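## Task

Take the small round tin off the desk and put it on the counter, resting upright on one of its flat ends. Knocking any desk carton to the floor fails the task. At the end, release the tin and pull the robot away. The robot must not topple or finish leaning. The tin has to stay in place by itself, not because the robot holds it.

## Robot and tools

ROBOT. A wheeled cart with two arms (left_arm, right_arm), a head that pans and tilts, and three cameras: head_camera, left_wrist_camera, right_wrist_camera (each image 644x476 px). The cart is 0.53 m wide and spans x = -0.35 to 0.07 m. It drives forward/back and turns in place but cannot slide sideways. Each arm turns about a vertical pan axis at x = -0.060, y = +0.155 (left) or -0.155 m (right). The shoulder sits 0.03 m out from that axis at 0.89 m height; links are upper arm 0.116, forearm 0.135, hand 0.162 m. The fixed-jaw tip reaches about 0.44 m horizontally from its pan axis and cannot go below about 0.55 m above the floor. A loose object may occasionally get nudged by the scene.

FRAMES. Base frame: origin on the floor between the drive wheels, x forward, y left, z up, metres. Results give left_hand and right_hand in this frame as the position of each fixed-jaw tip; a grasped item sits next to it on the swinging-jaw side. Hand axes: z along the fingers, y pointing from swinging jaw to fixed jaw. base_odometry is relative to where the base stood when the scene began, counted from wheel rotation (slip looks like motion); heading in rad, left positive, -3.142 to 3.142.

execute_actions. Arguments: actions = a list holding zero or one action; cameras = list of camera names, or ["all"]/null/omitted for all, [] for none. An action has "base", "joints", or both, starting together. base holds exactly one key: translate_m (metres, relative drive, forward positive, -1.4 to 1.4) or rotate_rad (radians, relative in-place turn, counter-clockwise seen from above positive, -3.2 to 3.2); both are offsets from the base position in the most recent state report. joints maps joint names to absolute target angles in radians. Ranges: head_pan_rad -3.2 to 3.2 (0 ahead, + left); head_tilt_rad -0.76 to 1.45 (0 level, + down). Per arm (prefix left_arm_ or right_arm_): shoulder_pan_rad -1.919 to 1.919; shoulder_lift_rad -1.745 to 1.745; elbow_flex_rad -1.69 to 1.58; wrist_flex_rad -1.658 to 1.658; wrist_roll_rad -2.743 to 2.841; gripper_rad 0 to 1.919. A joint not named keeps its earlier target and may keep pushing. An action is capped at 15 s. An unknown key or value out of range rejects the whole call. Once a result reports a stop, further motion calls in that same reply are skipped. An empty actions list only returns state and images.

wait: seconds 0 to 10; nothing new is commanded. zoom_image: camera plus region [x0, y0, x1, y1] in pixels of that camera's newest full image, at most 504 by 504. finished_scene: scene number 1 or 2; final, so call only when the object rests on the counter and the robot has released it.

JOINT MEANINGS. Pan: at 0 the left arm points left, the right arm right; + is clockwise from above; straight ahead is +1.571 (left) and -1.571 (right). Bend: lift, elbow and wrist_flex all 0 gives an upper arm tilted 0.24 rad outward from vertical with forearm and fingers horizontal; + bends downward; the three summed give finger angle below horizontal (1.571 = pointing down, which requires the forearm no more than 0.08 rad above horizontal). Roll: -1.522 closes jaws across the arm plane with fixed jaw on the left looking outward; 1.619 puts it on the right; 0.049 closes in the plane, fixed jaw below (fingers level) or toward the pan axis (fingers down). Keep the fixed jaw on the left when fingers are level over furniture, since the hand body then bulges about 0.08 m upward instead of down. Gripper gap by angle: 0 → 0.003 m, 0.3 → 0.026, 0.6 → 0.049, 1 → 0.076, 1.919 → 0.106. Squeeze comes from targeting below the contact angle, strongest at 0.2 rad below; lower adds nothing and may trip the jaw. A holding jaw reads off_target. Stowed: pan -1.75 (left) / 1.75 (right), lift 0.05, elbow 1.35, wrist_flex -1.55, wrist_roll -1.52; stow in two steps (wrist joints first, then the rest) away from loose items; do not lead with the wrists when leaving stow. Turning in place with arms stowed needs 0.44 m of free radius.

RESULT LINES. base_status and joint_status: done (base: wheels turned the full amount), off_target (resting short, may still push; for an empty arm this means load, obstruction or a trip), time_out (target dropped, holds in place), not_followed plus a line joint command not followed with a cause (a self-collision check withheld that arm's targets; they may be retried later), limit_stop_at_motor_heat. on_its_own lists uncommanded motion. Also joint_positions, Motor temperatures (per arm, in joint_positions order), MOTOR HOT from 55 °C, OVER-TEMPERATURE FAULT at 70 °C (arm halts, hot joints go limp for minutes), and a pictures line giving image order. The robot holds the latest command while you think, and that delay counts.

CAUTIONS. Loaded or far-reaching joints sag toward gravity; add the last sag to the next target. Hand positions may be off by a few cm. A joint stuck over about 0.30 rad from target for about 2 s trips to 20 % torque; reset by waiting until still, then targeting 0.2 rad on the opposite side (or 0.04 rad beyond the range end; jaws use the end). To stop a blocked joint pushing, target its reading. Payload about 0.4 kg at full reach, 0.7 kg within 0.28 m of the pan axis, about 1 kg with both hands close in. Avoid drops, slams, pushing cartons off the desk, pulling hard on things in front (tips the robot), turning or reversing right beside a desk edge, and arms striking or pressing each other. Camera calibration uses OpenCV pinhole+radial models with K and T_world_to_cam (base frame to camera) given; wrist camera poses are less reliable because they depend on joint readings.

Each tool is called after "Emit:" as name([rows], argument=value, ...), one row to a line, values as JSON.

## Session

Emit:
execute_actions(actions=[])

Scene clock: 0.00 s.
Motor temperatures (°C, as the motors report them): left_arm=[30 29 29 29 29] | right_arm=[30 31 30 33 29]
base_odometry: x=+0.000 y=+0.000 heading=+0.000 (m, m, rad; odometry frame)
base_status: not commanded
joint_positions: head_pan_rad=-0.001 head_tilt_rad=-0.031 left_arm_shoulder_pan_rad=-1.763 left_arm_shoulder_lift_rad=+0.037 left_arm_elbow_flex_rad=+1.403 left_arm_wrist_flex_rad=-1.495 left_arm_wrist_roll_rad=-1.496 left_arm_gripper_rad=+1.920 right_arm_shoulder_pan_rad=+1.718 right_arm_shoulder_lift_rad=+0.069 right_arm_elbow_flex_rad=+1.284 right_arm_wrist_flex_rad=-1.607 right_arm_wrist_roll_rad=-1.546 right_arm_gripper_rad=+1.920
joint_status: not commanded
left_hand: x=-0.2996 y=+0.1005 z=+0.8808 quat_wxyz=(-0.060, -0.683, -0.075, +0.724) (m; base frame)
right_hand: x=-0.3140 y=-0.1251 z=+0.9141 quat_wxyz=(-0.049, +0.610, -0.052, -0.789) (m; base frame)
pictures: head_camera, left_wrist_camera, right_wrist_camera
camera_calibration (this result's frames):
head_camera: T_world_to_cam=[[0.0207848, -0.999355, 0.0292862, -0.0379562], [-0.0052727, -0.0294017, -0.999554, 1.1953], [0.99977, 0.0206211, -0.0058804, 0.0430384], [0, 0, 0, 1]] pos_world=[-0.0359371, -0.00367558, 1.19613]
left_wrist_camera: T_world_to_cam=[[-0.204325, 0.978736, -0.0180703, -0.144817], [0.453369, 0.0782545, -0.887881, 0.933739], [-0.867587, -0.189609, -0.459718, 0.232947], [0, 0, 0, 1]] pos_world=[-0.250817, 0.112837, 0.933522]
right_wrist_camera: T_world_to_cam=[[0.100473, 0.994931, 0.00427615, 0.151455], [0.305157, -0.026725, -0.951927, 0.981295], [-0.946987, 0.096948, -0.306295, 0.0667765], [0, 0, 0, 1]] pos_world=[-0.25143, -0.130936, 0.953927]
Images, in order (width x height): head_camera 644x476, left_wrist_camera 644x476, right_wrist_camera 644x476.

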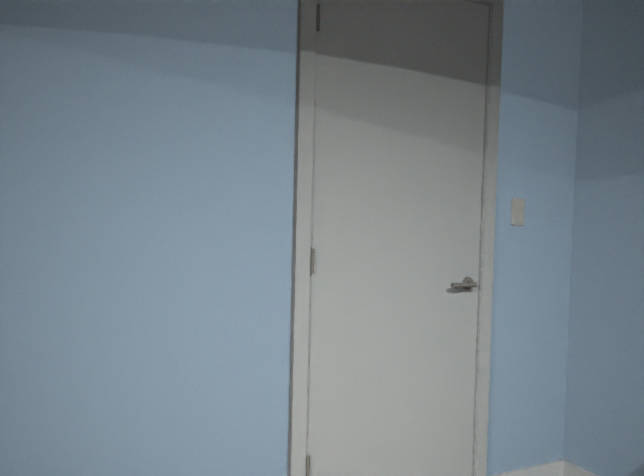

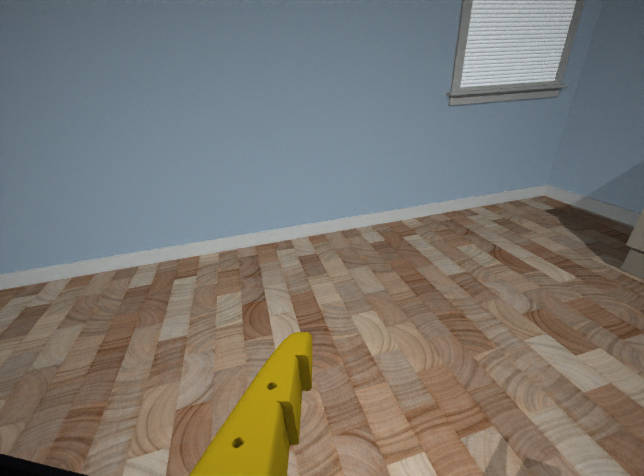

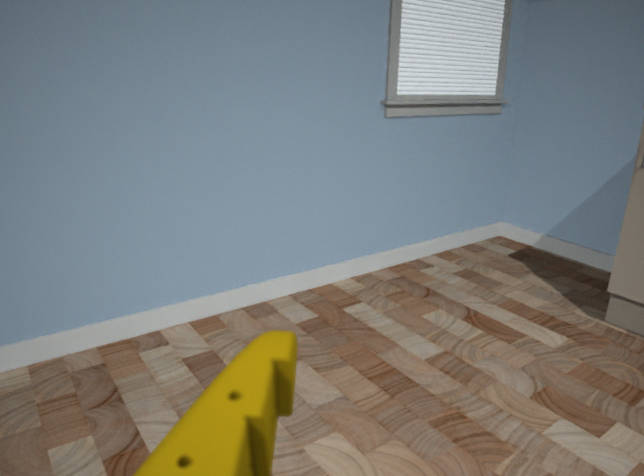

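Desk is on the right.

Emit:
execute_actions([
  {"base":{"rotate_rad":-1.1},"joints":{"head_tilt_rad":0.45}},
], cameras=["head_camera"])

Scene clock: 4.67 s.
Motor temperatures (°C, as the motors report them): left_arm=[30 29 29 29 29] | right_arm=[30 31 30 33 29]
base_odometry: x=+0.000 y=+0.000 heading=-1.099 (m, m, rad; odometry frame)
base_status: done
joint_positions: head_pan_rad=-0.001 head_tilt_rad=+0.444 left_arm_shoulder_pan_rad=-1.763 left_arm_shoulder_lift_rad=+0.037 left_arm_elbow_flex_rad=+1.403 left_arm_wrist_flex_rad=-1.495 left_arm_wrist_roll_rad=-1.496 left_arm_gripper_rad=+1.920 right_arm_shoulder_pan_rad=+1.718 right_arm_shoulder_lift_rad=+0.069 right_arm_elbow_flex_rad=+1.284 right_arm_wrist_flex_rad=-1.607 right_arm_wrist_roll_rad=-1.546 right_arm_gripper_rad=+1.920
joint_status: all done
left_hand: x=-0.2996 y=+0.1005 z=+0.8808 quat_wxyz=(-0.060, -0.683, -0.075, +0.724) (m; base frame)
right_hand: x=-0.3140 y=-0.1251 z=+0.9141 quat_wxyz=(-0.049, +0.610, -0.052, -0.789) (m; base frame)
pictures: head_camera
camera_calibration (this result's frames):
head_camera: T_world_to_cam=[[0.0317939, -0.999363, 0.0162248, -0.0224052], [-0.461534, -0.0290781, -0.886646, 1.04389], [0.886552, 0.0207016, -0.462165, 0.5629], [0, 0, 0, 1]] pos_world=[-0.0165353, -0.00368933, 1.18608]
Images, in order (width x height): head_camera 644x476.

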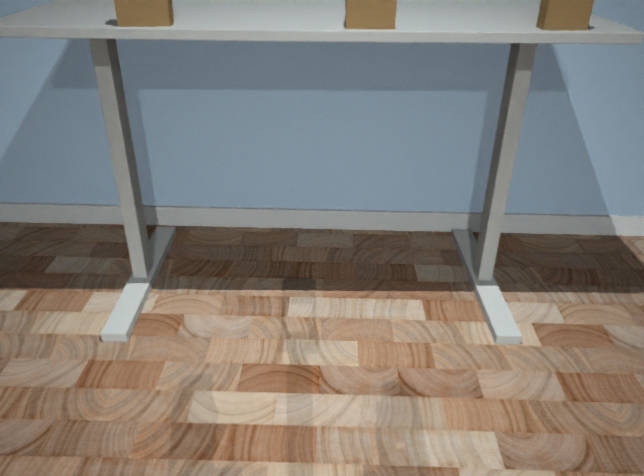

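Emit:
execute_actions([
  {"base":{"translate_m":1.05},"joints":{"head_tilt_rad":0.4,"head_pan_rad":-0.4}},
], cameras=["head_camera"])

Scene clock: 15.73 s.
Motor temperatures (°C, as the motors report them): left_arm=[30 29 29 29 29] | right_arm=[30 31 30 33 29]
base_odometry: x=+0.476 y=-0.936 heading=-1.098 (m, m, rad; odometry frame)
base_status: done
joint_positions: head_pan_rad=-0.390 head_tilt_rad=+0.413 left_arm_shoulder_pan_rad=-1.763 left_arm_shoulder_lift_rad=+0.037 left_arm_elbow_flex_rad=+1.403 left_arm_wrist_flex_rad=-1.495 left_arm_wrist_roll_rad=-1.496 left_arm_gripper_rad=+1.920 right_arm_shoulder_pan_rad=+1.718 right_arm_shoulder_lift_rad=+0.069 right_arm_elbow_flex_rad=+1.284 right_arm_wrist_flex_rad=-1.607 right_arm_wrist_roll_rad=-1.546 right_arm_gripper_rad=+1.920
joint_status: all done
left_hand: x=-0.2996 y=+0.1005 z=+0.8808 quat_wxyz=(-0.060, -0.683, -0.075, +0.724) (m; base frame)
right_hand: x=-0.3140 y=-0.1251 z=+0.9141 quat_wxyz=(-0.049, +0.610, -0.052, -0.789) (m; base frame)
pictures: head_camera
camera_calibration (this result's frames):
head_camera: T_world_to_cam=[[-0.350373, -0.936452, 0.017201, -0.0414907], [-0.413018, 0.137995, -0.900207, 1.06178], [0.840627, -0.322513, -0.435122, 0.529615], [0, 0, 0, 1]] pos_world=[-0.0212103, -0.0145675, 1.18699]
Images, in order (width x height): head_camera 644x476.

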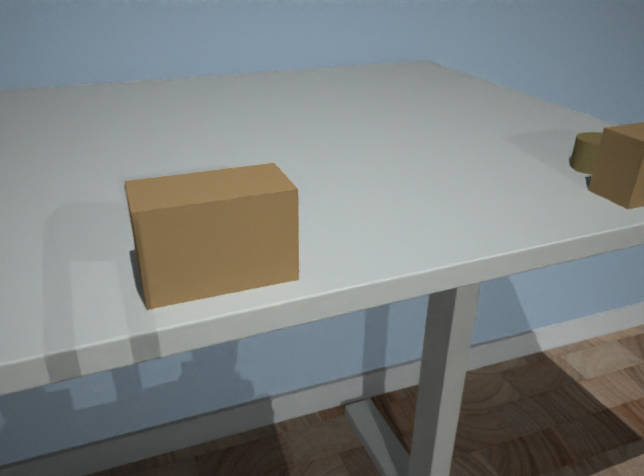

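Emit:
execute_actions([
  {"joints":{"head_tilt_rad":0.55,"head_pan_rad":-1.15}},
], cameras=["head_camera"])

Scene clock: 33.70 s.
Motor temperatures (°C, as the motors report them): left_arm=[30 29 29 29 29] | right_arm=[30 31 30 33 29]
base_odometry: x=+0.476 y=-0.936 heading=-1.098 (m, m, rad; odometry frame)
base_status: not commanded
joint_positions: head_pan_rad=-1.140 head_tilt_rad=+0.544 left_arm_shoulder_pan_rad=-1.763 left_arm_shoulder_lift_rad=+0.037 left_arm_elbow_flex_rad=+1.403 left_arm_wrist_flex_rad=-1.495 left_arm_wrist_roll_rad=-1.496 left_arm_gripper_rad=+1.920 right_arm_shoulder_pan_rad=+1.718 right_arm_shoulder_lift_rad=+0.069 right_arm_elbow_flex_rad=+1.284 right_arm_wrist_flex_rad=-1.607 right_arm_wrist_roll_rad=-1.546 right_arm_gripper_rad=+1.920
joint_status: all done
left_hand: x=-0.2996 y=+0.1005 z=+0.8808 quat_wxyz=(-0.060, -0.683, -0.075, +0.724) (m; base frame)
right_hand: x=-0.3140 y=-0.1251 z=+0.9141 quat_wxyz=(-0.049, +0.610, -0.052, -0.789) (m; base frame)
pictures: head_camera
camera_calibration (this result's frames):
head_camera: T_world_to_cam=[[-0.893849, -0.448183, 0.0128866, -0.0620681], [-0.255574, 0.485676, -0.835943, 0.995215], [0.368397, -0.7505, -0.548665, 0.638109], [0, 0, 0, 1]] pos_world=[-0.0362058, -0.0322696, 1.18285]
Images, in order (width x height): head_camera 644x476.

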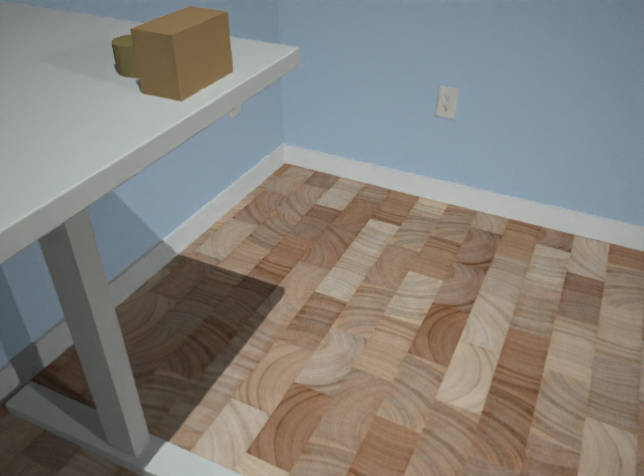

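Emit:
execute_actions([
  {"base":{"rotate_rad":-1.484},"joints":{"head_pan_rad":0.9,"head_tilt_rad":0.5}},
], cameras=[])

Emit:
execute_actions([
  {"base":{"translate_m":1.4}},
], cameras=[])

Emit:
execute_actions([
  {"base":{"rotate_rad":2.07},"joints":{"right_arm_shoulder_pan_rad":-1.2,"right_arm_shoulder_lift_rad":-0.3,"right_arm_elbow_flex_rad":-0.2}},
], cameras=["head_camera"])

Scene clock: 60.47 s.
Motor temperatures (°C, as the motors report them): left_arm=[30 29 29 29 29] | right_arm=[30 31 30 33 29]
base_odometry: x=+0.476 y=-0.935 heading=-2.581 (m, m, rad; odometry frame)
base_status: done
joint_positions: head_pan_rad=+0.890 head_tilt_rad=+0.514 left_arm_shoulder_pan_rad=-1.763 left_arm_shoulder_lift_rad=+0.037 left_arm_elbow_flex_rad=+1.403 left_arm_wrist_flex_rad=-1.495 left_arm_wrist_roll_rad=-1.496 left_arm_gripper_rad=+1.920 right_arm_shoulder_pan_rad=+1.718 right_arm_shoulder_lift_rad=+0.069 right_arm_elbow_flex_rad=+1.284 right_arm_wrist_flex_rad=-1.607 right_arm_wrist_roll_rad=-1.546 right_arm_gripper_rad=+1.920
joint_status: all done
left_hand: x=-0.2996 y=+0.1005 z=+0.8808 quat_wxyz=(-0.060, -0.683, -0.075, +0.724) (m; base frame)
right_hand: x=-0.3140 y=-0.1251 z=+0.9141 quat_wxyz=(-0.049, +0.610, -0.052, -0.789) (m; base frame)
pictures: none
No camera images: the call's "cameras" was empty. Leave "cameras" out to get every camera's image.

Scene clock: 68.30 s.
Motor temperatures (°C, as the motors report them): left_arm=[30 29 29 29 29] | right_arm=[30 31 30 33 29]
base_odometry: x=-0.710 y=-1.679 heading=-2.580 (m, m, rad; odometry frame)
base_status: done
joint_positions: head_pan_rad=+0.890 head_tilt_rad=+0.514 left_arm_shoulder_pan_rad=-1.763 left_arm_shoulder_lift_rad=+0.037 left_arm_elbow_flex_rad=+1.403 left_arm_wrist_flex_rad=-1.495 left_arm_wrist_roll_rad=-1.496 left_arm_gripper_rad=+1.920 right_arm_shoulder_pan_rad=+1.718 right_arm_shoulder_lift_rad=+0.069 right_arm_elbow_flex_rad=+1.284 right_arm_wrist_flex_rad=-1.607 right_arm_wrist_roll_rad=-1.546 right_arm_gripper_rad=+1.920
joint_status: not commanded
left_hand: x=-0.2996 y=+0.1005 z=+0.8808 quat_wxyz=(-0.060, -0.683, -0.075, +0.724) (m; base frame)
right_hand: x=-0.3140 y=-0.1251 z=+0.9141 quat_wxyz=(-0.049, +0.610, -0.052, -0.789) (m; base frame)
pictures: none
No camera images: the call's "cameras" was empty. Leave "cameras" out to get every camera's image.

Scene clock: 71.57 s.
Motor temperatures (°C, as the motors report them): left_arm=[30 29 29 29 29] | right_arm=[30 31 30 33 29]
base_odometry: x=-0.710 y=-1.679 heading=-0.511 (m, m, rad; odometry frame)
base_status: done
joint_positions: head_pan_rad=+0.890 head_tilt_rad=+0.514 left_arm_shoulder_pan_rad=-1.763 left_arm_shoulder_lift_rad=+0.037 left_arm_elbow_flex_rad=+1.403 left_arm_wrist_flex_rad=-1.495 left_arm_wrist_roll_rad=-1.496 left_arm_gripper_rad=+1.920 right_arm_shoulder_pan_rad=-1.192 right_arm_shoulder_lift_rad=-0.280 right_arm_elbow_flex_rad=-0.174 right_arm_wrist_flex_rad=-1.607 right_arm_wrist_roll_rad=-1.546 right_arm_gripper_rad=+1.920
joint_status: all done
left_hand: x=-0.2996 y=+0.1005 z=+0.8808 quat_wxyz=(-0.060, -0.683, -0.075, +0.724) (m; base frame)
right_hand: x=+0.0076 y=-0.1736 z=+1.2154 quat_wxyz=(+0.955, -0.049, -0.238, -0.171) (m; base frame)
pictures: head_camera
camera_calibration (this result's frames):
head_camera: T_world_to_cam=[[0.797825, -0.602729, 0.0139095, 0.0162631], [-0.305887, -0.424565, -0.852161, 1.01152], [0.519527, 0.67562, -0.523095, 0.615781], [0, 0, 0, 1]] pos_world=[-0.0234803, 0.0232227, 1.18386]
Images, in order (width x height): head_camera 644x476.

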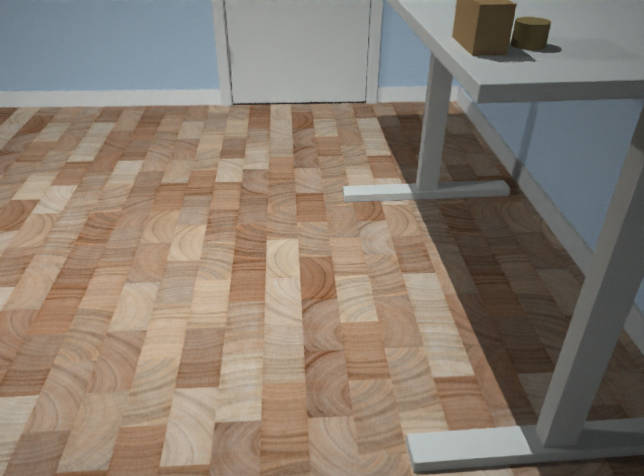

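Emit:
execute_actions([
  {"base":{"translate_m":0.4},"joints":{"right_arm_wrist_flex_rad":0.9,"right_arm_gripper_rad":0.9,"right_arm_wrist_roll_rad":-1.52}},
], cameras=[])

Emit:
execute_actions([
  {"base":{"rotate_rad":0.984},"joints":{"head_pan_rad":0,"head_tilt_rad":0.55}},
], cameras=["head_camera"])

Scene clock: 79.47 s.
Motor temperatures (°C, as the motors report them): left_arm=[30 29 29 29 29] | right_arm=[30 31 30 33 29]
base_odometry: x=-0.360 y=-1.874 heading=-0.510 (m, m, rad; odometry frame)
base_status: done
joint_positions: head_pan_rad=+0.890 head_tilt_rad=+0.514 left_arm_shoulder_pan_rad=-1.763 left_arm_shoulder_lift_rad=+0.037 left_arm_elbow_flex_rad=+1.403 left_arm_wrist_flex_rad=-1.495 left_arm_wrist_roll_rad=-1.496 left_arm_gripper_rad=+1.920 right_arm_shoulder_pan_rad=-1.192 right_arm_shoulder_lift_rad=-0.284 right_arm_elbow_flex_rad=-0.176 right_arm_wrist_flex_rad=+0.896 right_arm_wrist_roll_rad=-1.529 right_arm_gripper_rad=+0.907
joint_status: all done
left_hand: x=-0.2996 y=+0.1005 z=+0.8808 quat_wxyz=(-0.060, -0.683, -0.075, +0.724) (m; base frame)
right_hand: x=+0.2120 y=-0.2550 z=+1.0065 quat_wxyz=(+0.528, +0.162, +0.828, -0.099) (m; base frame)
pictures: none
No camera images: the call's "cameras" was empty. Leave "cameras" out to get every camera's image.

Scene clock: 81.40 s.
Motor temperatures (°C, as the motors report them): left_arm=[30 29 29 29 29] | right_arm=[30 31 30 33 29]
base_odometry: x=-0.361 y=-1.874 heading=+0.473 (m, m, rad; odometry frame)
base_status: done
joint_positions: head_pan_rad=+0.010 head_tilt_rad=+0.544 left_arm_shoulder_pan_rad=-1.763 left_arm_shoulder_lift_rad=+0.037 left_arm_elbow_flex_rad=+1.403 left_arm_wrist_flex_rad=-1.495 left_arm_wrist_roll_rad=-1.496 left_arm_gripper_rad=+1.920 right_arm_shoulder_pan_rad=-1.192 right_arm_shoulder_lift_rad=-0.284 right_arm_elbow_flex_rad=-0.176 right_arm_wrist_flex_rad=+0.898 right_arm_wrist_roll_rad=-1.529 right_arm_gripper_rad=+0.907
joint_status: all done
left_hand: x=-0.2996 y=+0.1005 z=+0.8808 quat_wxyz=(-0.060, -0.683, -0.075, +0.724) (m; base frame)
right_hand: x=+0.2119 y=-0.2549 z=+1.0062 quat_wxyz=(+0.527, +0.162, +0.828, -0.099) (m; base frame)
pictures: head_camera
camera_calibration (this result's frames):
head_camera: T_world_to_cam=[[0.0439298, -0.998952, 0.0128864, -0.0179922], [-0.547713, -0.0348697, -0.83594, 0.981481], [0.835512, 0.0296646, -0.54867, 0.660069], [0, 0, 0, 1]] pos_world=[-0.0131361, -0.00333016, 1.18285]
Images, in order (width x height): head_camera 644x476.

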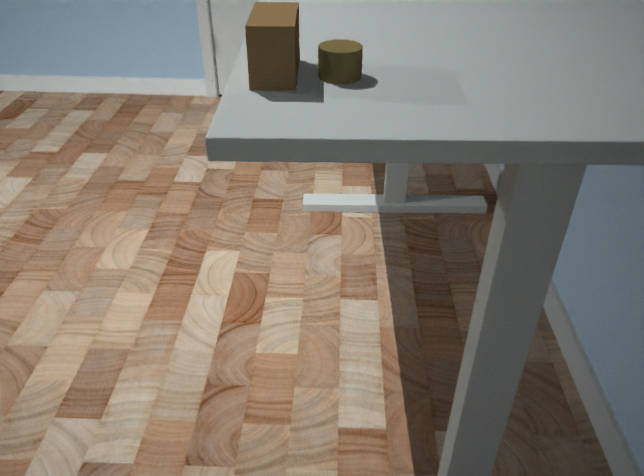

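Emit:
execute_actions([
  {"base":{"translate_m":0.2},"joints":{"right_arm_shoulder_pan_rad":-1.3,"right_arm_wrist_flex_rad":0.5,"right_arm_elbow_flex_rad":-0.4}},
], cameras=["head_camera"])

Scene clock: 92.93 s.
Motor temperatures (°C, as the motors report them): left_arm=[30 29 29 29 29] | right_arm=[30 31 30 33 29]
base_odometry: x=-0.183 y=-1.782 heading=+0.474 (m, m, rad; odometry frame)
base_status: done
joint_positions: head_pan_rad=+0.010 head_tilt_rad=+0.544 left_arm_shoulder_pan_rad=-1.763 left_arm_shoulder_lift_rad=+0.037 left_arm_elbow_flex_rad=+1.403 left_arm_wrist_flex_rad=-1.495 left_arm_wrist_roll_rad=-1.496 left_arm_gripper_rad=+1.920 right_arm_shoulder_pan_rad=-1.292 right_arm_shoulder_lift_rad=-0.284 right_arm_elbow_flex_rad=-0.366 right_arm_wrist_flex_rad=+0.517 right_arm_wrist_roll_rad=-1.529 right_arm_gripper_rad=+0.907
joint_status: all done
left_hand: x=-0.2996 y=+0.1005 z=+0.8808 quat_wxyz=(-0.060, -0.683, -0.075, +0.724) (m; base frame)
right_hand: x=+0.2200 y=-0.2272 z=+1.1168 quat_wxyz=(+0.746, +0.094, +0.652, -0.102) (m; base frame)
pictures: head_camera
camera_calibration (this result's frames):
head_camera: T_world_to_cam=[[0.0439295, -0.998952, 0.0128792, -0.017984], [-0.547888, -0.0348698, -0.835825, 0.981341], [0.835397, 0.029661, -0.548846, 0.660266], [0, 0, 0, 1]] pos_world=[-0.0131294, -0.00333019, 1.18284]
Images, in order (width x height): head_camera 644x476.

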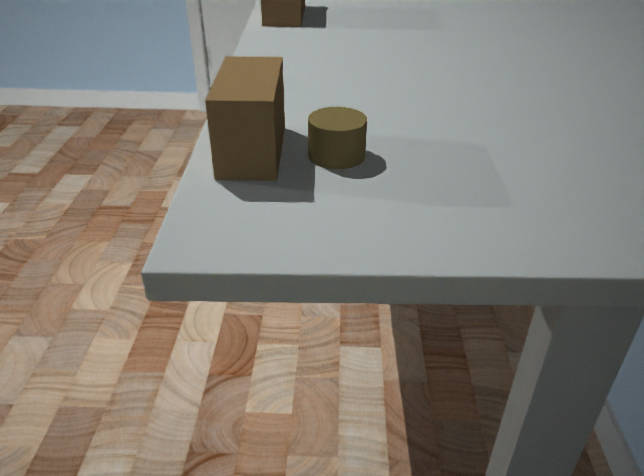

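Emit:
execute_actions([
  {"base":{"rotate_rad":0.24},"joints":{"right_arm_shoulder_lift_rad":-0.65,"right_arm_elbow_flex_rad":0.27,"right_arm_wrist_flex_rad":0.55,"head_tilt_rad":0.7,"head_pan_rad":-0.3}},
], cameras=[])

Emit:
execute_actions([
  {"base":{"translate_m":0.13},"joints":{"right_arm_shoulder_pan_rad":-1.77}},
], cameras=["head_camera","right_wrist_camera"])

Scene clock: 119.60 s.
Motor temperatures (°C, as the motors report them): left_arm=[30 29 29 29 29] | right_arm=[30 31 30 33 29]
base_odometry: x=-0.183 y=-1.782 heading=+0.713 (m, m, rad; odometry frame)
base_status: done
joint_positions: head_pan_rad=-0.290 head_tilt_rad=+0.694 left_arm_shoulder_pan_rad=-1.763 left_arm_shoulder_lift_rad=+0.037 left_arm_elbow_flex_rad=+1.403 left_arm_wrist_flex_rad=-1.495 left_arm_wrist_roll_rad=-1.496 left_arm_gripper_rad=+1.920 right_arm_shoulder_pan_rad=-1.292 right_arm_shoulder_lift_rad=-0.623 right_arm_elbow_flex_rad=+0.275 right_arm_wrist_flex_rad=+0.548 right_arm_wrist_roll_rad=-1.529 right_arm_gripper_rad=+0.907
joint_status: all done
left_hand: x=-0.2996 y=+0.1005 z=+0.8808 quat_wxyz=(-0.060, -0.683, -0.075, +0.724) (m; base frame)
right_hand: x=+0.2015 y=-0.2219 z=+1.0206 quat_wxyz=(+0.627, +0.110, +0.766, -0.086) (m; base frame)
pictures: none
No camera images: the call's "cameras" was empty. Leave "cameras" out to get every camera's image.

Scene clock: 121.17 s.
Motor temperatures (°C, as the motors report them): left_arm=[30 29 29 29 29] | right_arm=[30 31 30 33 29]
base_odometry: x=-0.084 y=-1.697 heading=+0.714 (m, m, rad; odometry frame)
base_status: done
joint_positions: head_pan_rad=-0.290 head_tilt_rad=+0.695 left_arm_shoulder_pan_rad=-1.763 left_arm_shoulder_lift_rad=+0.037 left_arm_elbow_flex_rad=+1.403 left_arm_wrist_flex_rad=-1.495 left_arm_wrist_roll_rad=-1.496 left_arm_gripper_rad=+1.920 right_arm_shoulder_pan_rad=-1.761 right_arm_shoulder_lift_rad=-0.626 right_arm_elbow_flex_rad=+0.275 right_arm_wrist_flex_rad=+0.548 right_arm_wrist_roll_rad=-1.529 right_arm_gripper_rad=+0.907
joint_status: all done
left_hand: x=-0.2996 y=+0.1005 z=+0.8808 quat_wxyz=(-0.060, -0.683, -0.075, +0.724) (m; base frame)
right_hand: x=+0.2031 y=-0.0965 z=+1.0213 quat_wxyz=(+0.631, -0.071, +0.770, +0.062) (m; base frame)
pictures: head_camera, right_wrist_camera
camera_calibration (this result's frames):
head_camera: T_world_to_cam=[[-0.251837, -0.967739, 0.00764426, -0.0258596], [-0.647786, 0.162696, -0.744247, 0.871239], [0.718993, -0.192381, -0.667861, 0.791782], [0, 0, 0, 1]] pos_world=[-0.0114213, -0.014449, 1.17741]
right_wrist_camera: T_world_to_cam=[[0.235117, -0.971967, 0.0000852423, -0.142292], [-0.671413, -0.162477, -0.723053, 0.877798], [0.702798, 0.169945, -0.690792, 0.651241], [0, 0, 0, 1]] pos_world=[0.165129, -0.106356, 1.08458]
Images, in order (width x height): head_camera 644x476, right_wrist_camera 644x476.

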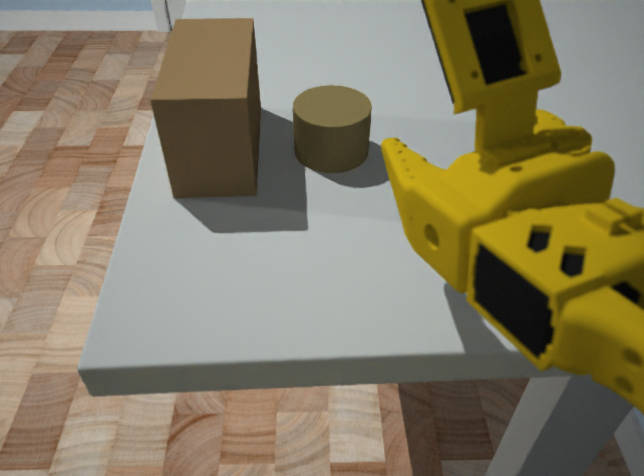

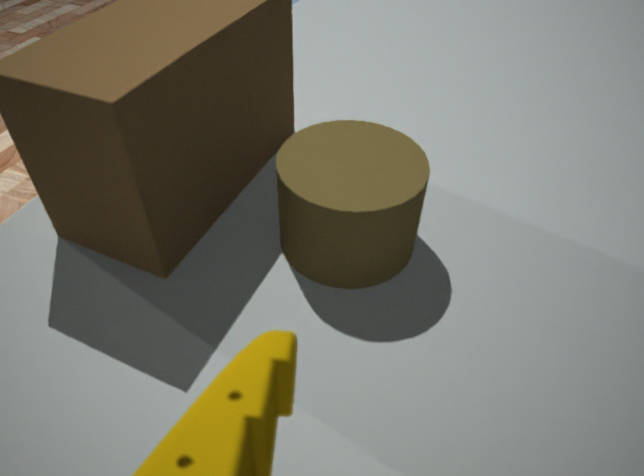

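Emit:
execute_actions([
  {"joints":{"right_arm_shoulder_pan_rad":-1.835,"right_arm_shoulder_lift_rad":-0.28,"right_arm_elbow_flex_rad":0.065,"right_arm_wrist_flex_rad":0.565,"right_arm_gripper_rad":1.0}},
], cameras=["head_camera","right_wrist_camera"])

Scene clock: 138.33 s.
Motor temperatures (°C, as the motors report them): left_arm=[30 29 29 29 29] | right_arm=[30 31 30 33 29]
base_odometry: x=-0.084 y=-1.697 heading=+0.714 (m, m, rad; odometry frame)
base_status: not commanded
joint_positions: head_pan_rad=-0.290 head_tilt_rad=+0.695 left_arm_shoulder_pan_rad=-1.763 left_arm_shoulder_lift_rad=+0.037 left_arm_elbow_flex_rad=+1.403 left_arm_wrist_flex_rad=-1.495 left_arm_wrist_roll_rad=-1.496 left_arm_gripper_rad=+1.920 right_arm_shoulder_pan_rad=-1.825 right_arm_shoulder_lift_rad=-0.272 right_arm_elbow_flex_rad=+0.105 right_arm_wrist_flex_rad=+0.562 right_arm_wrist_roll_rad=-1.529 right_arm_gripper_rad=+0.993
joint_status: all done
left_hand: x=-0.2996 y=+0.1005 z=+0.8808 quat_wxyz=(-0.060, -0.683, -0.075, +0.724) (m; base frame)
right_hand: x=+0.2356 y=-0.0701 z=+0.9756 quat_wxyz=(+0.550, -0.103, +0.826, +0.072) (m; base frame)
pictures: head_camera, right_wrist_camera
camera_calibration (this result's frames):
head_camera: T_world_to_cam=[[-0.251837, -0.967739, 0.00764426, -0.0258596], [-0.647786, 0.162696, -0.744247, 0.871239], [0.718993, -0.192381, -0.667861, 0.791782], [0, 0, 0, 1]] pos_world=[-0.0114213, -0.014449, 1.17741]
right_wrist_camera: T_world_to_cam=[[0.296334, -0.95504, -0.00916936, -0.128475], [-0.784091, -0.237787, -0.573288, 0.745996], [0.545333, 0.177075, -0.819303, 0.755308], [0, 0, 0, 1]] pos_world=[0.211106, -0.0790564, 1.04532]
Images, in order (width x height): head_camera 644x476, right_wrist_camera 644x476.

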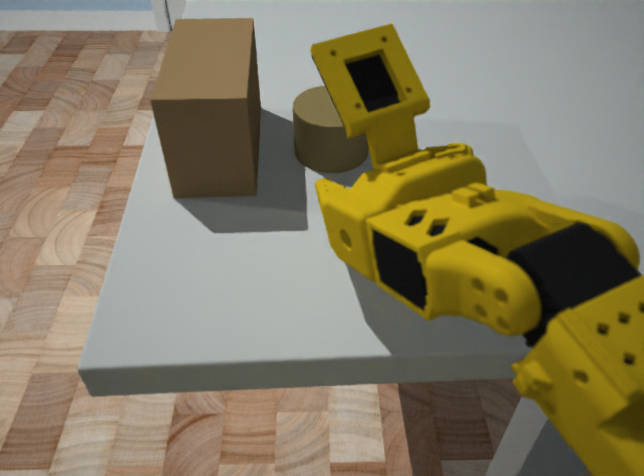

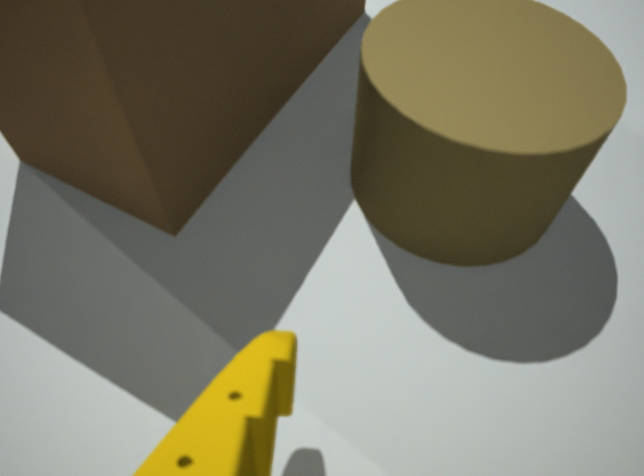

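Emit:
execute_actions([
  {"joints":{"right_arm_shoulder_pan_rad":-1.79}},
], cameras=[])

Emit:
execute_actions([
  {"joints":{"right_arm_shoulder_lift_rad":0.27,"right_arm_elbow_flex_rad":-0.56,"right_arm_wrist_flex_rad":0.635}},
], cameras=["head_camera","right_wrist_camera"])

Scene clock: 144.13 s.
Motor temperatures (°C, as the motors report them): left_arm=[30 29 29 29 29] | right_arm=[30 31 30 33 29]
base_odometry: x=-0.084 y=-1.697 heading=+0.714 (m, m, rad; odometry frame)
base_status: not commanded
joint_positions: head_pan_rad=-0.290 head_tilt_rad=+0.695 left_arm_shoulder_pan_rad=-1.763 left_arm_shoulder_lift_rad=+0.037 left_arm_elbow_flex_rad=+1.403 left_arm_wrist_flex_rad=-1.495 left_arm_wrist_roll_rad=-1.496 left_arm_gripper_rad=+1.920 right_arm_shoulder_pan_rad=-1.799 right_arm_shoulder_lift_rad=-0.272 right_arm_elbow_flex_rad=+0.105 right_arm_wrist_flex_rad=+0.562 right_arm_wrist_roll_rad=-1.529 right_arm_gripper_rad=+0.993
joint_status: all done
left_hand: x=-0.2996 y=+0.1005 z=+0.8808 quat_wxyz=(-0.060, -0.683, -0.075, +0.724) (m; base frame)
right_hand: x=+0.2377 y=-0.0778 z=+0.9756 quat_wxyz=(+0.551, -0.092, +0.827, +0.065) (m; base frame)
pictures: none
No camera images: the call's "cameras" was empty. Leave "cameras" out to get every camera's image.

Scene clock: 145.37 s.
Motor temperatures (°C, as the motors report them): left_arm=[30 29 29 29 29] | right_arm=[30 31 30 33 29]
base_odometry: x=-0.084 y=-1.697 heading=+0.714 (m, m, rad; odometry frame)
base_status: not commanded
joint_positions: head_pan_rad=-0.290 head_tilt_rad=+0.695 left_arm_shoulder_pan_rad=-1.763 left_arm_shoulder_lift_rad=+0.037 left_arm_elbow_flex_rad=+1.403 left_arm_wrist_flex_rad=-1.495 left_arm_wrist_roll_rad=-1.496 left_arm_gripper_rad=+1.920 right_arm_shoulder_pan_rad=-1.799 right_arm_shoulder_lift_rad=+0.290 right_arm_elbow_flex_rad=-0.520 right_arm_wrist_flex_rad=+0.631 right_arm_wrist_roll_rad=-1.529 right_arm_gripper_rad=+0.993
joint_status: all done
left_hand: x=-0.2996 y=+0.1005 z=+0.8808 quat_wxyz=(-0.060, -0.683, -0.075, +0.724) (m; base frame)
right_hand: x=+0.2960 y=-0.0642 z=+0.9669 quat_wxyz=(+0.548, -0.092, +0.829, +0.065) (m; base frame)
pictures: head_camera, right_wrist_camera
camera_calibration (this result's frames):
head_camera: T_world_to_cam=[[-0.251837, -0.967739, 0.00764426, -0.0258596], [-0.647786, 0.162696, -0.744247, 0.871239], [0.718993, -0.192381, -0.667861, 0.791782], [0, 0, 0, 1]] pos_world=[-0.0114213, -0.014449, 1.17741]
right_wrist_camera: T_world_to_cam=[[0.271276, -0.962455, -0.00945244, -0.133677], [-0.793435, -0.218055, -0.568254, 0.788917], [0.544858, 0.161653, -0.822799, 0.716713], [0, 0, 0, 1]] pos_world=[0.271712, -0.0724893, 1.03675]
Images, in order (width x height): head_camera 644x476, right_wrist_camera 644x476.

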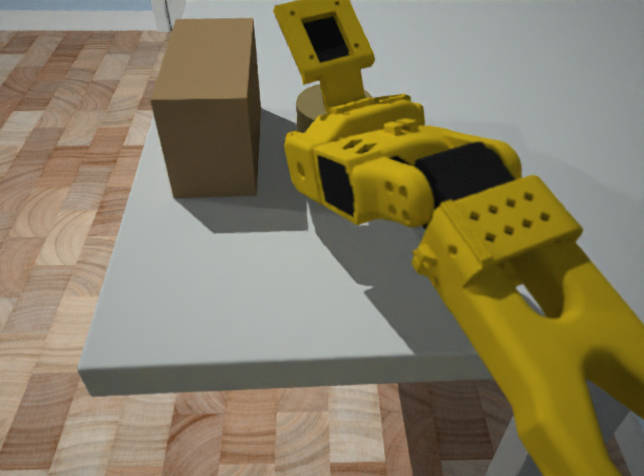

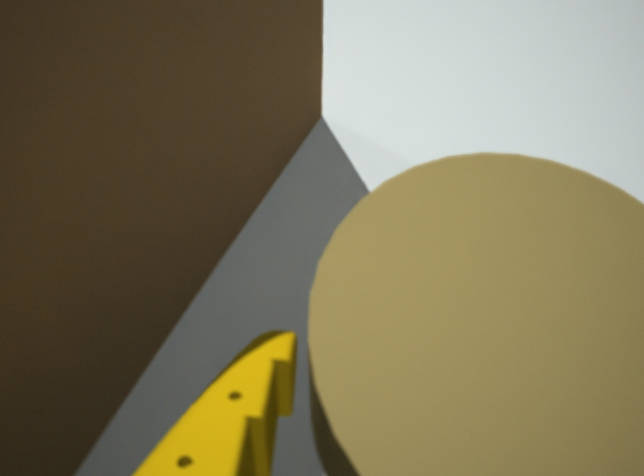

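Emit:
execute_actions([
  {"base":{"translate_m":0.014}},
], cameras=[])

Emit:
execute_actions([
  {"joints":{"right_arm_gripper_rad":0.44}},
], cameras=["right_wrist_camera"])

Scene clock: 151.50 s.
Motor temperatures (°C, as the motors report them): left_arm=[30 29 29 29 29] | right_arm=[30 31 30 33 29]
base_odometry: x=-0.073 y=-1.687 heading=+0.714 (m, m, rad; odometry frame)
base_status: done
joint_positions: head_pan_rad=-0.290 head_tilt_rad=+0.695 left_arm_shoulder_pan_rad=-1.763 left_arm_shoulder_lift_rad=+0.037 left_arm_elbow_flex_rad=+1.403 left_arm_wrist_flex_rad=-1.495 left_arm_wrist_roll_rad=-1.496 left_arm_gripper_rad=+1.920 right_arm_shoulder_pan_rad=-1.798 right_arm_shoulder_lift_rad=+0.293 right_arm_elbow_flex_rad=-0.521 right_arm_wrist_flex_rad=+0.631 right_arm_wrist_roll_rad=-1.529 right_arm_gripper_rad=+0.993
joint_status: not commanded
left_hand: x=-0.2996 y=+0.1005 z=+0.8808 quat_wxyz=(-0.060, -0.683, -0.075, +0.724) (m; base frame)
right_hand: x=+0.2964 y=-0.0647 z=+0.9663 quat_wxyz=(+0.548, -0.092, +0.829, +0.064) (m; base frame)
pictures: none
No camera images: the call's "cameras" was empty. Leave "cameras" out to get every camera's image.

Scene clock: 152.30 s.
Motor temperatures (°C, as the motors report them): left_arm=[30 29 29 29 29] | right_arm=[30 31 30 33 29]
base_odometry: x=-0.073 y=-1.687 heading=+0.714 (m, m, rad; odometry frame)
base_status: not commanded
joint_positions: head_pan_rad=-0.290 head_tilt_rad=+0.695 left_arm_shoulder_pan_rad=-1.763 left_arm_shoulder_lift_rad=+0.037 left_arm_elbow_flex_rad=+1.403 left_arm_wrist_flex_rad=-1.495 left_arm_wrist_roll_rad=-1.496 left_arm_gripper_rad=+1.920 right_arm_shoulder_pan_rad=-1.798 right_arm_shoulder_lift_rad=+0.293 right_arm_elbow_flex_rad=-0.523 right_arm_wrist_flex_rad=+0.631 right_arm_wrist_roll_rad=-1.529 right_arm_gripper_rad=+0.613
joint_status: right_arm_gripper_rad off_target (ended at +0.613, target +0.440)
left_hand: x=-0.2996 y=+0.1005 z=+0.8808 quat_wxyz=(-0.060, -0.683, -0.075, +0.724) (m; base frame)
right_hand: x=+0.2964 y=-0.0647 z=+0.9667 quat_wxyz=(+0.548, -0.092, +0.829, +0.065) (m; base frame)
pictures: right_wrist_camera
camera_calibration (this result's frames):
right_wrist_camera: T_world_to_cam=[[0.269799, -0.96287, -0.00945244, -0.133845], [-0.793769, -0.216838, -0.568254, 0.789235], [0.545105, 0.160817, -0.822799, 0.716275], [0, 0, 0, 1]] pos_world=[0.272136, -0.0729293, 1.03657]
Images, in order (width x height): right_wrist_camera 644x476.

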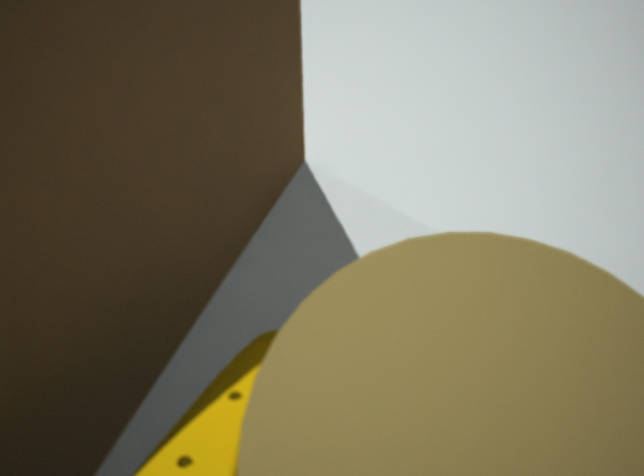

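Emit:
execute_actions([
  {"joints":{"right_arm_gripper_rad":0.42,"right_arm_shoulder_pan_rad":-1.6,"right_arm_shoulder_lift_rad":-0.33,"right_arm_elbow_flex_rad":-0.33,"right_arm_wrist_flex_rad":0.9}},
], cameras=["head_camera"])

Emit:
execute_actions([
  {"base":{"translate_m":-0.3},"joints":{"head_pan_rad":1.2,"head_tilt_rad":0.3}},
], cameras=["head_camera","right_wrist_camera"])

Scene clock: 160.10 s.
Motor temperatures (°C, as the motors report them): left_arm=[30 29 29 29 29] | right_arm=[30 31 31 33 29]
base_odometry: x=-0.073 y=-1.687 heading=+0.714 (m, m, rad; odometry frame)
base_status: not commanded
joint_positions: head_pan_rad=-0.290 head_tilt_rad=+0.695 left_arm_shoulder_pan_rad=-1.763 left_arm_shoulder_lift_rad=+0.037 left_arm_elbow_flex_rad=+1.403 left_arm_wrist_flex_rad=-1.495 left_arm_wrist_roll_rad=-1.496 left_arm_gripper_rad=+1.920 right_arm_shoulder_pan_rad=-1.609 right_arm_shoulder_lift_rad=-0.298 right_arm_elbow_flex_rad=-0.325 right_arm_wrist_flex_rad=+0.898 right_arm_wrist_roll_rad=-1.529 right_arm_gripper_rad=+0.610
joint_status: right_arm_gripper_rad off_target (ended at +0.610, target +0.420); the others done
left_hand: x=-0.2996 y=+0.1005 z=+0.8808 quat_wxyz=(-0.060, -0.683, -0.075, +0.724) (m; base frame)
right_hand: x=+0.2246 y=-0.1363 z=+1.0489 quat_wxyz=(+0.603, -0.012, +0.797, +0.014) (m; base frame)
pictures: head_camera
camera_calibration (this result's frames):
head_camera: T_world_to_cam=[[-0.25185, -0.967736, 0.00764021, -0.0258556], [-0.647865, 0.16273, -0.744171, 0.871148], [0.718918, -0.19237, -0.667946, 0.791876], [0, 0, 0, 1]] pos_world=[-0.0114187, -0.0144504, 1.17741]
Images, in order (width x height): head_camera 644x476.

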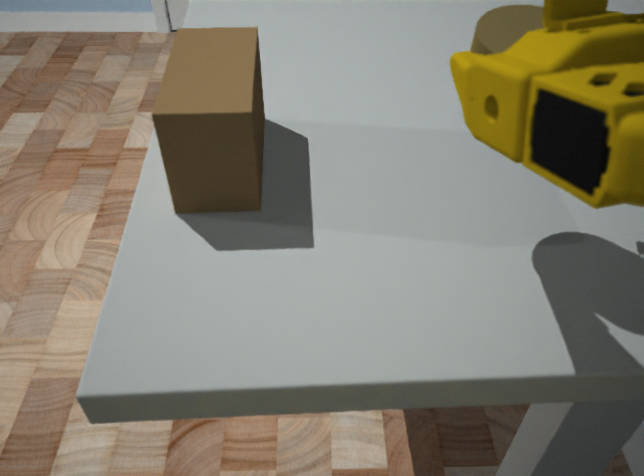

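Scene clock: 162.37 s.
Motor temperatures (°C, as the motors report them): left_arm=[30 29 29 29 29] | right_arm=[30 31 31 33 29]
base_odometry: x=-0.300 y=-1.884 heading=+0.713 (m, m, rad; odometry frame)
base_status: done
joint_positions: head_pan_rad=+1.190 head_tilt_rad=+0.313 left_arm_shoulder_pan_rad=-1.763 left_arm_shoulder_lift_rad=+0.037 left_arm_elbow_flex_rad=+1.403 left_arm_wrist_flex_rad=-1.495 left_arm_wrist_roll_rad=-1.496 left_arm_gripper_rad=+1.920 right_arm_shoulder_pan_rad=-1.609 right_arm_shoulder_lift_rad=-0.299 right_arm_elbow_flex_rad=-0.325 right_arm_wrist_flex_rad=+0.898 right_arm_wrist_roll_rad=-1.529 right_arm_gripper_rad=+0.610
joint_status: all done
left_hand: x=-0.2996 y=+0.1005 z=+0.8808 quat_wxyz=(-0.060, -0.683, -0.075, +0.724) (m; base frame)
right_hand: x=+0.2244 y=-0.1363 z=+1.0493 quat_wxyz=(+0.604, -0.012, +0.797, +0.014) (m; base frame)
pictures: head_camera, right_wrist_camera
camera_calibration (this result's frames):
head_camera: T_world_to_cam=[[0.939014, -0.343277, 0.0203204, 0.0155201], [-0.0997763, -0.328529, -0.939209, 1.1214], [0.329085, 0.879903, -0.342744, 0.399246], [0, 0, 0, 1]] pos_world=[-0.0340707, 0.0224409, 1.18975]
right_wrist_camera: T_world_to_cam=[[0.0852391, -0.996354, -0.00352139, -0.151974], [-0.7416, -0.0610835, -0.668055, 0.87774], [0.665405, 0.0595559, -0.744103, 0.71167], [0, 0, 0, 1]] pos_world=[0.190338, -0.140189, 1.1154]
Images, in order (width x height): head_camera 644x476, right_wrist_camera 644x476.

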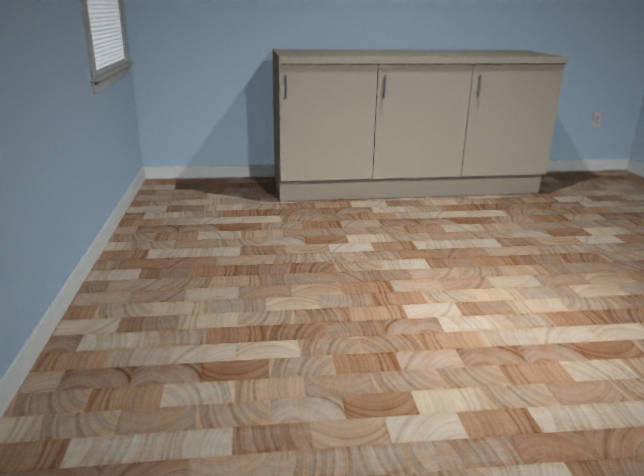

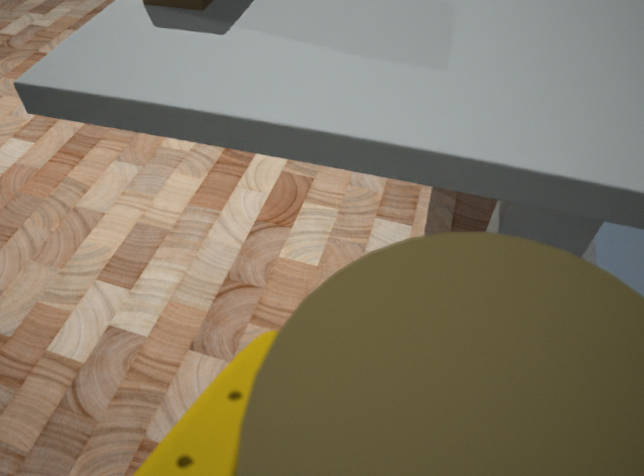

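Emit:
execute_actions([
  {"base":{"rotate_rad":1.19},"joints":{"head_pan_rad":0,"head_tilt_rad":0.45}},
], cameras=[])

Emit:
execute_actions([
  {"base":{"translate_m":1.4}},
], cameras=["head_camera"])

Emit:
execute_actions([
  {"base":{"translate_m":1.4}},
], cameras=["head_camera"])

Scene clock: 171.90 s.
Motor temperatures (°C, as the motors report them): left_arm=[30 29 29 29 29] | right_arm=[30 31 31 33 29]
base_odometry: x=-0.301 y=-1.884 heading=+1.902 (m, m, rad; odometry frame)
base_status: done
joint_positions: head_pan_rad=+0.010 head_tilt_rad=+0.444 left_arm_shoulder_pan_rad=-1.763 left_arm_shoulder_lift_rad=+0.037 left_arm_elbow_flex_rad=+1.403 left_arm_wrist_flex_rad=-1.495 left_arm_wrist_roll_rad=-1.496 left_arm_gripper_rad=+1.920 right_arm_shoulder_pan_rad=-1.609 right_arm_shoulder_lift_rad=-0.299 right_arm_elbow_flex_rad=-0.325 right_arm_wrist_flex_rad=+0.898 right_arm_wrist_roll_rad=-1.529 right_arm_gripper_rad=+0.610
joint_status: all done
left_hand: x=-0.2996 y=+0.1005 z=+0.8808 quat_wxyz=(-0.060, -0.683, -0.075, +0.724) (m; base frame)
right_hand: x=+0.2244 y=-0.1363 z=+1.0493 quat_wxyz=(+0.604, -0.012, +0.797, +0.014) (m; base frame)
pictures: none
No camera images: the call's "cameras" was empty. Leave "cameras" out to get every camera's image.

Scene clock: 179.67 s.
Motor temperatures (°C, as the motors report them): left_arm=[30 29 29 29 29] | right_arm=[30 32 31 33 29]
base_odometry: x=-0.757 y=-0.560 heading=+1.901 (m, m, rad; odometry frame)
base_status: done
joint_positions: head_pan_rad=+0.010 head_tilt_rad=+0.444 left_arm_shoulder_pan_rad=-1.763 left_arm_shoulder_lift_rad=+0.037 left_arm_elbow_flex_rad=+1.403 left_arm_wrist_flex_rad=-1.495 left_arm_wrist_roll_rad=-1.496 left_arm_gripper_rad=+1.920 right_arm_shoulder_pan_rad=-1.609 right_arm_shoulder_lift_rad=-0.301 right_arm_elbow_flex_rad=-0.325 right_arm_wrist_flex_rad=+0.898 right_arm_wrist_roll_rad=-1.529 right_arm_gripper_rad=+0.610
joint_status: not commanded
left_hand: x=-0.2996 y=+0.1005 z=+0.8808 quat_wxyz=(-0.060, -0.683, -0.075, +0.724) (m; base frame)
right_hand: x=+0.2241 y=-0.1364 z=+1.0497 quat_wxyz=(+0.605, -0.012, +0.796, +0.014) (m; base frame)
pictures: head_camera
camera_calibration (this result's frames):
head_camera: T_world_to_cam=[[0.0424714, -0.998966, 0.0162167, -0.021894], [-0.461418, -0.0340088, -0.886531, 1.04377], [0.886165, 0.0301695, -0.462386, 0.563137], [0, 0, 0, 1]] pos_world=[-0.0164889, -0.00336361, 1.18607]
Images, in order (width x height): head_camera 644x476.

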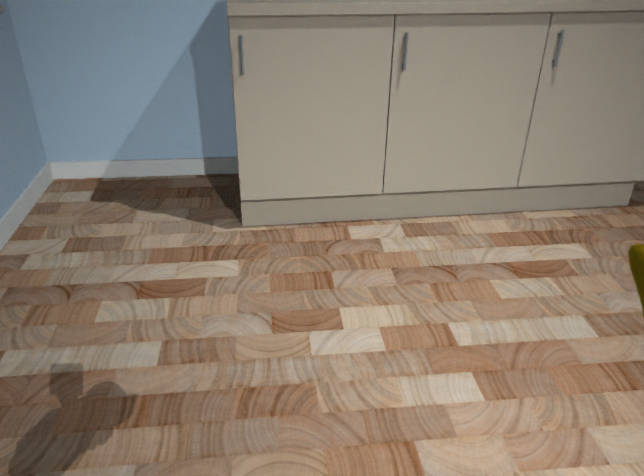

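Scene clock: 187.43 s.
Motor temperatures (°C, as the motors report them): left_arm=[30 29 29 29 29] | right_arm=[30 32 31 33 29]
base_odometry: x=-1.208 y=+0.765 heading=+1.899 (m, m, rad; odometry frame)
base_status: done
joint_positions: head_pan_rad=+0.010 head_tilt_rad=+0.444 left_arm_shoulder_pan_rad=-1.763 left_arm_shoulder_lift_rad=+0.037 left_arm_elbow_flex_rad=+1.403 left_arm_wrist_flex_rad=-1.495 left_arm_wrist_roll_rad=-1.496 left_arm_gripper_rad=+1.920 right_arm_shoulder_pan_rad=-1.609 right_arm_shoulder_lift_rad=-0.301 right_arm_elbow_flex_rad=-0.325 right_arm_wrist_flex_rad=+0.898 right_arm_wrist_roll_rad=-1.529 right_arm_gripper_rad=+0.610
joint_status: not commanded
left_hand: x=-0.2996 y=+0.1005 z=+0.8808 quat_wxyz=(-0.060, -0.683, -0.075, +0.724) (m; base frame)
right_hand: x=+0.2241 y=-0.1364 z=+1.0497 quat_wxyz=(+0.605, -0.012, +0.796, +0.014) (m; base frame)
pictures: head_camera
camera_calibration (this result's frames):
head_camera: T_world_to_cam=[[0.0424717, -0.998966, 0.0162162, -0.0218934], [-0.461431, -0.034009, -0.886524, 1.04376], [0.886159, 0.0301695, -0.462399, 0.563151], [0, 0, 0, 1]] pos_world=[-0.0164884, -0.0033636, 1.18607]
Images, in order (width x height): head_camera 644x476.

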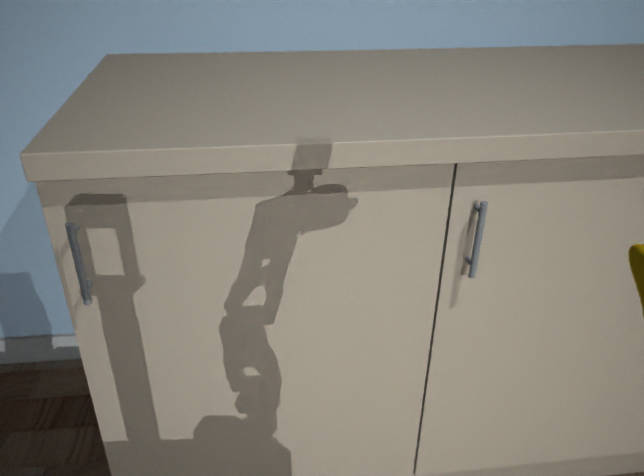

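Emit:
execute_actions([
  {"base":{"translate_m":0.52},"joints":{"head_pan_rad":-0.25,"head_tilt_rad":0.8}},
], cameras=["head_camera"])

Scene clock: 196.00 s.
Motor temperatures (°C, as the motors report them): left_arm=[30 29 29 29 29] | right_arm=[30 32 31 33 29]
base_odometry: x=-1.375 y=+1.258 heading=+1.896 (m, m, rad; odometry frame)
base_status: done
joint_positions: head_pan_rad=-0.240 head_tilt_rad=+0.795 left_arm_shoulder_pan_rad=-1.763 left_arm_shoulder_lift_rad=+0.037 left_arm_elbow_flex_rad=+1.403 left_arm_wrist_flex_rad=-1.495 left_arm_wrist_roll_rad=-1.496 left_arm_gripper_rad=+1.920 right_arm_shoulder_pan_rad=-1.609 right_arm_shoulder_lift_rad=-0.301 right_arm_elbow_flex_rad=-0.325 right_arm_wrist_flex_rad=+0.898 right_arm_wrist_roll_rad=-1.529 right_arm_gripper_rad=+0.610
joint_status: all done
left_hand: x=-0.2996 y=+0.1005 z=+0.8808 quat_wxyz=(-0.060, -0.683, -0.075, +0.724) (m; base frame)
right_hand: x=+0.2241 y=-0.1364 z=+1.0497 quat_wxyz=(+0.605, -0.012, +0.796, +0.014) (m; base frame)
pictures: head_camera
camera_calibration (this result's frames):
head_camera: T_world_to_cam=[[-0.202506, -0.979273, 0.00405221, -0.0194066], [-0.724204, 0.146972, -0.673742, 0.786497], [0.659182, -0.139372, -0.738955, 0.8708], [0, 0, 0, 1]] pos_world=[-0.00836156, -0.0132325, 1.17346]
Images, in order (width x height): head_camera 644x476.

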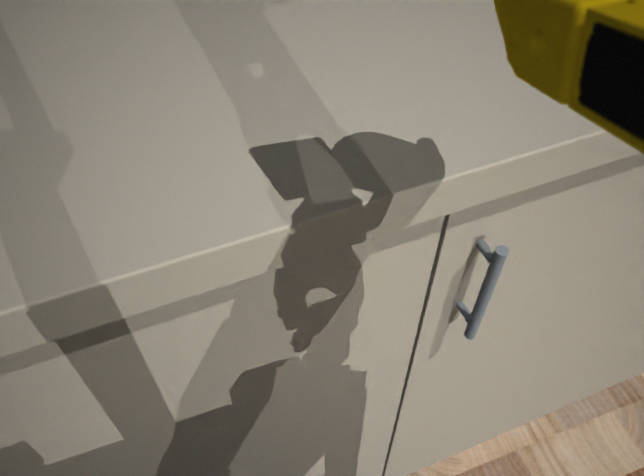

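Emit:
execute_actions([
  {"base":{"translate_m":0.08},"joints":{"right_arm_shoulder_lift_rad":0.14,"right_arm_elbow_flex_rad":-0.29,"right_arm_wrist_flex_rad":0.485,"head_tilt_rad":0.65}},
], cameras=["head_camera","right_wrist_camera"])

Scene clock: 202.17 s.
Motor temperatures (°C, as the motors report them): left_arm=[30 29 29 29 29] | right_arm=[30 32 31 33 29]
base_odometry: x=-1.401 y=+1.334 heading=+1.895 (m, m, rad; odometry frame)
base_status: done
joint_positions: head_pan_rad=-0.240 head_tilt_rad=+0.664 left_arm_shoulder_pan_rad=-1.763 left_arm_shoulder_lift_rad=+0.037 left_arm_elbow_flex_rad=+1.403 left_arm_wrist_flex_rad=-1.495 left_arm_wrist_roll_rad=-1.496 left_arm_gripper_rad=+1.920 right_arm_shoulder_pan_rad=-1.609 right_arm_shoulder_lift_rad=+0.161 right_arm_elbow_flex_rad=-0.283 right_arm_wrist_flex_rad=+0.504 right_arm_wrist_roll_rad=-1.529 right_arm_gripper_rad=+0.610
joint_status: all done
left_hand: x=-0.2996 y=+0.1005 z=+0.8808 quat_wxyz=(-0.060, -0.683, -0.075, +0.724) (m; base frame)
right_hand: x=+0.2977 y=-0.1335 z=+0.9624 quat_wxyz=(+0.560, -0.013, +0.828, +0.013) (m; base frame)
pictures: head_camera, right_wrist_camera
camera_calibration (this result's frames):
head_camera: T_world_to_cam=[[-0.203378, -0.979061, 0.00871687, -0.0248166], [-0.632908, 0.124669, -0.764124, 0.894817], [0.747038, -0.160923, -0.645011, 0.766799], [0, 0, 0, 1]] pos_world=[-0.0115379, -0.0124576, 1.17856]
right_wrist_camera: T_world_to_cam=[[0.0845919, -0.996379, -0.00853117, -0.150713], [-0.808866, -0.0636672, -0.584536, 0.813536], [0.581876, 0.0563476, -0.811323, 0.687183], [0, 0, 0, 1]] pos_world=[0.270936, -0.137093, 1.03178]
Images, in order (width x height): head_camera 644x476, right_wrist_camera 644x476.

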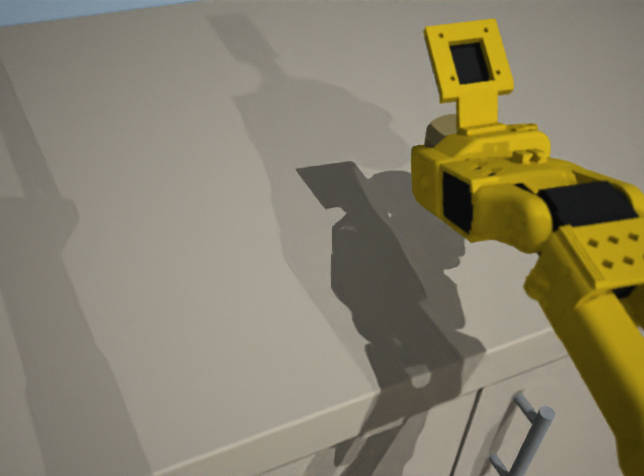

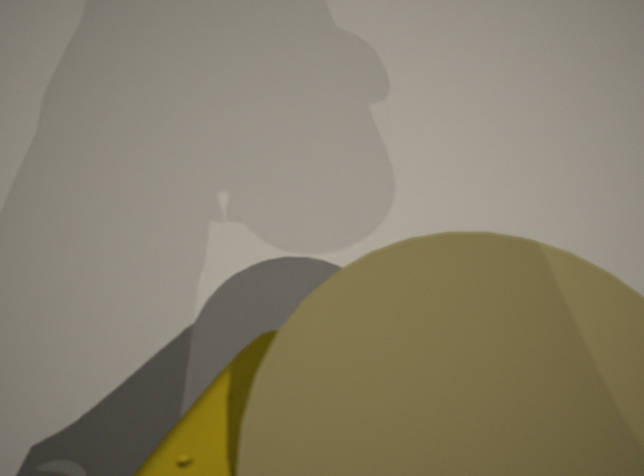

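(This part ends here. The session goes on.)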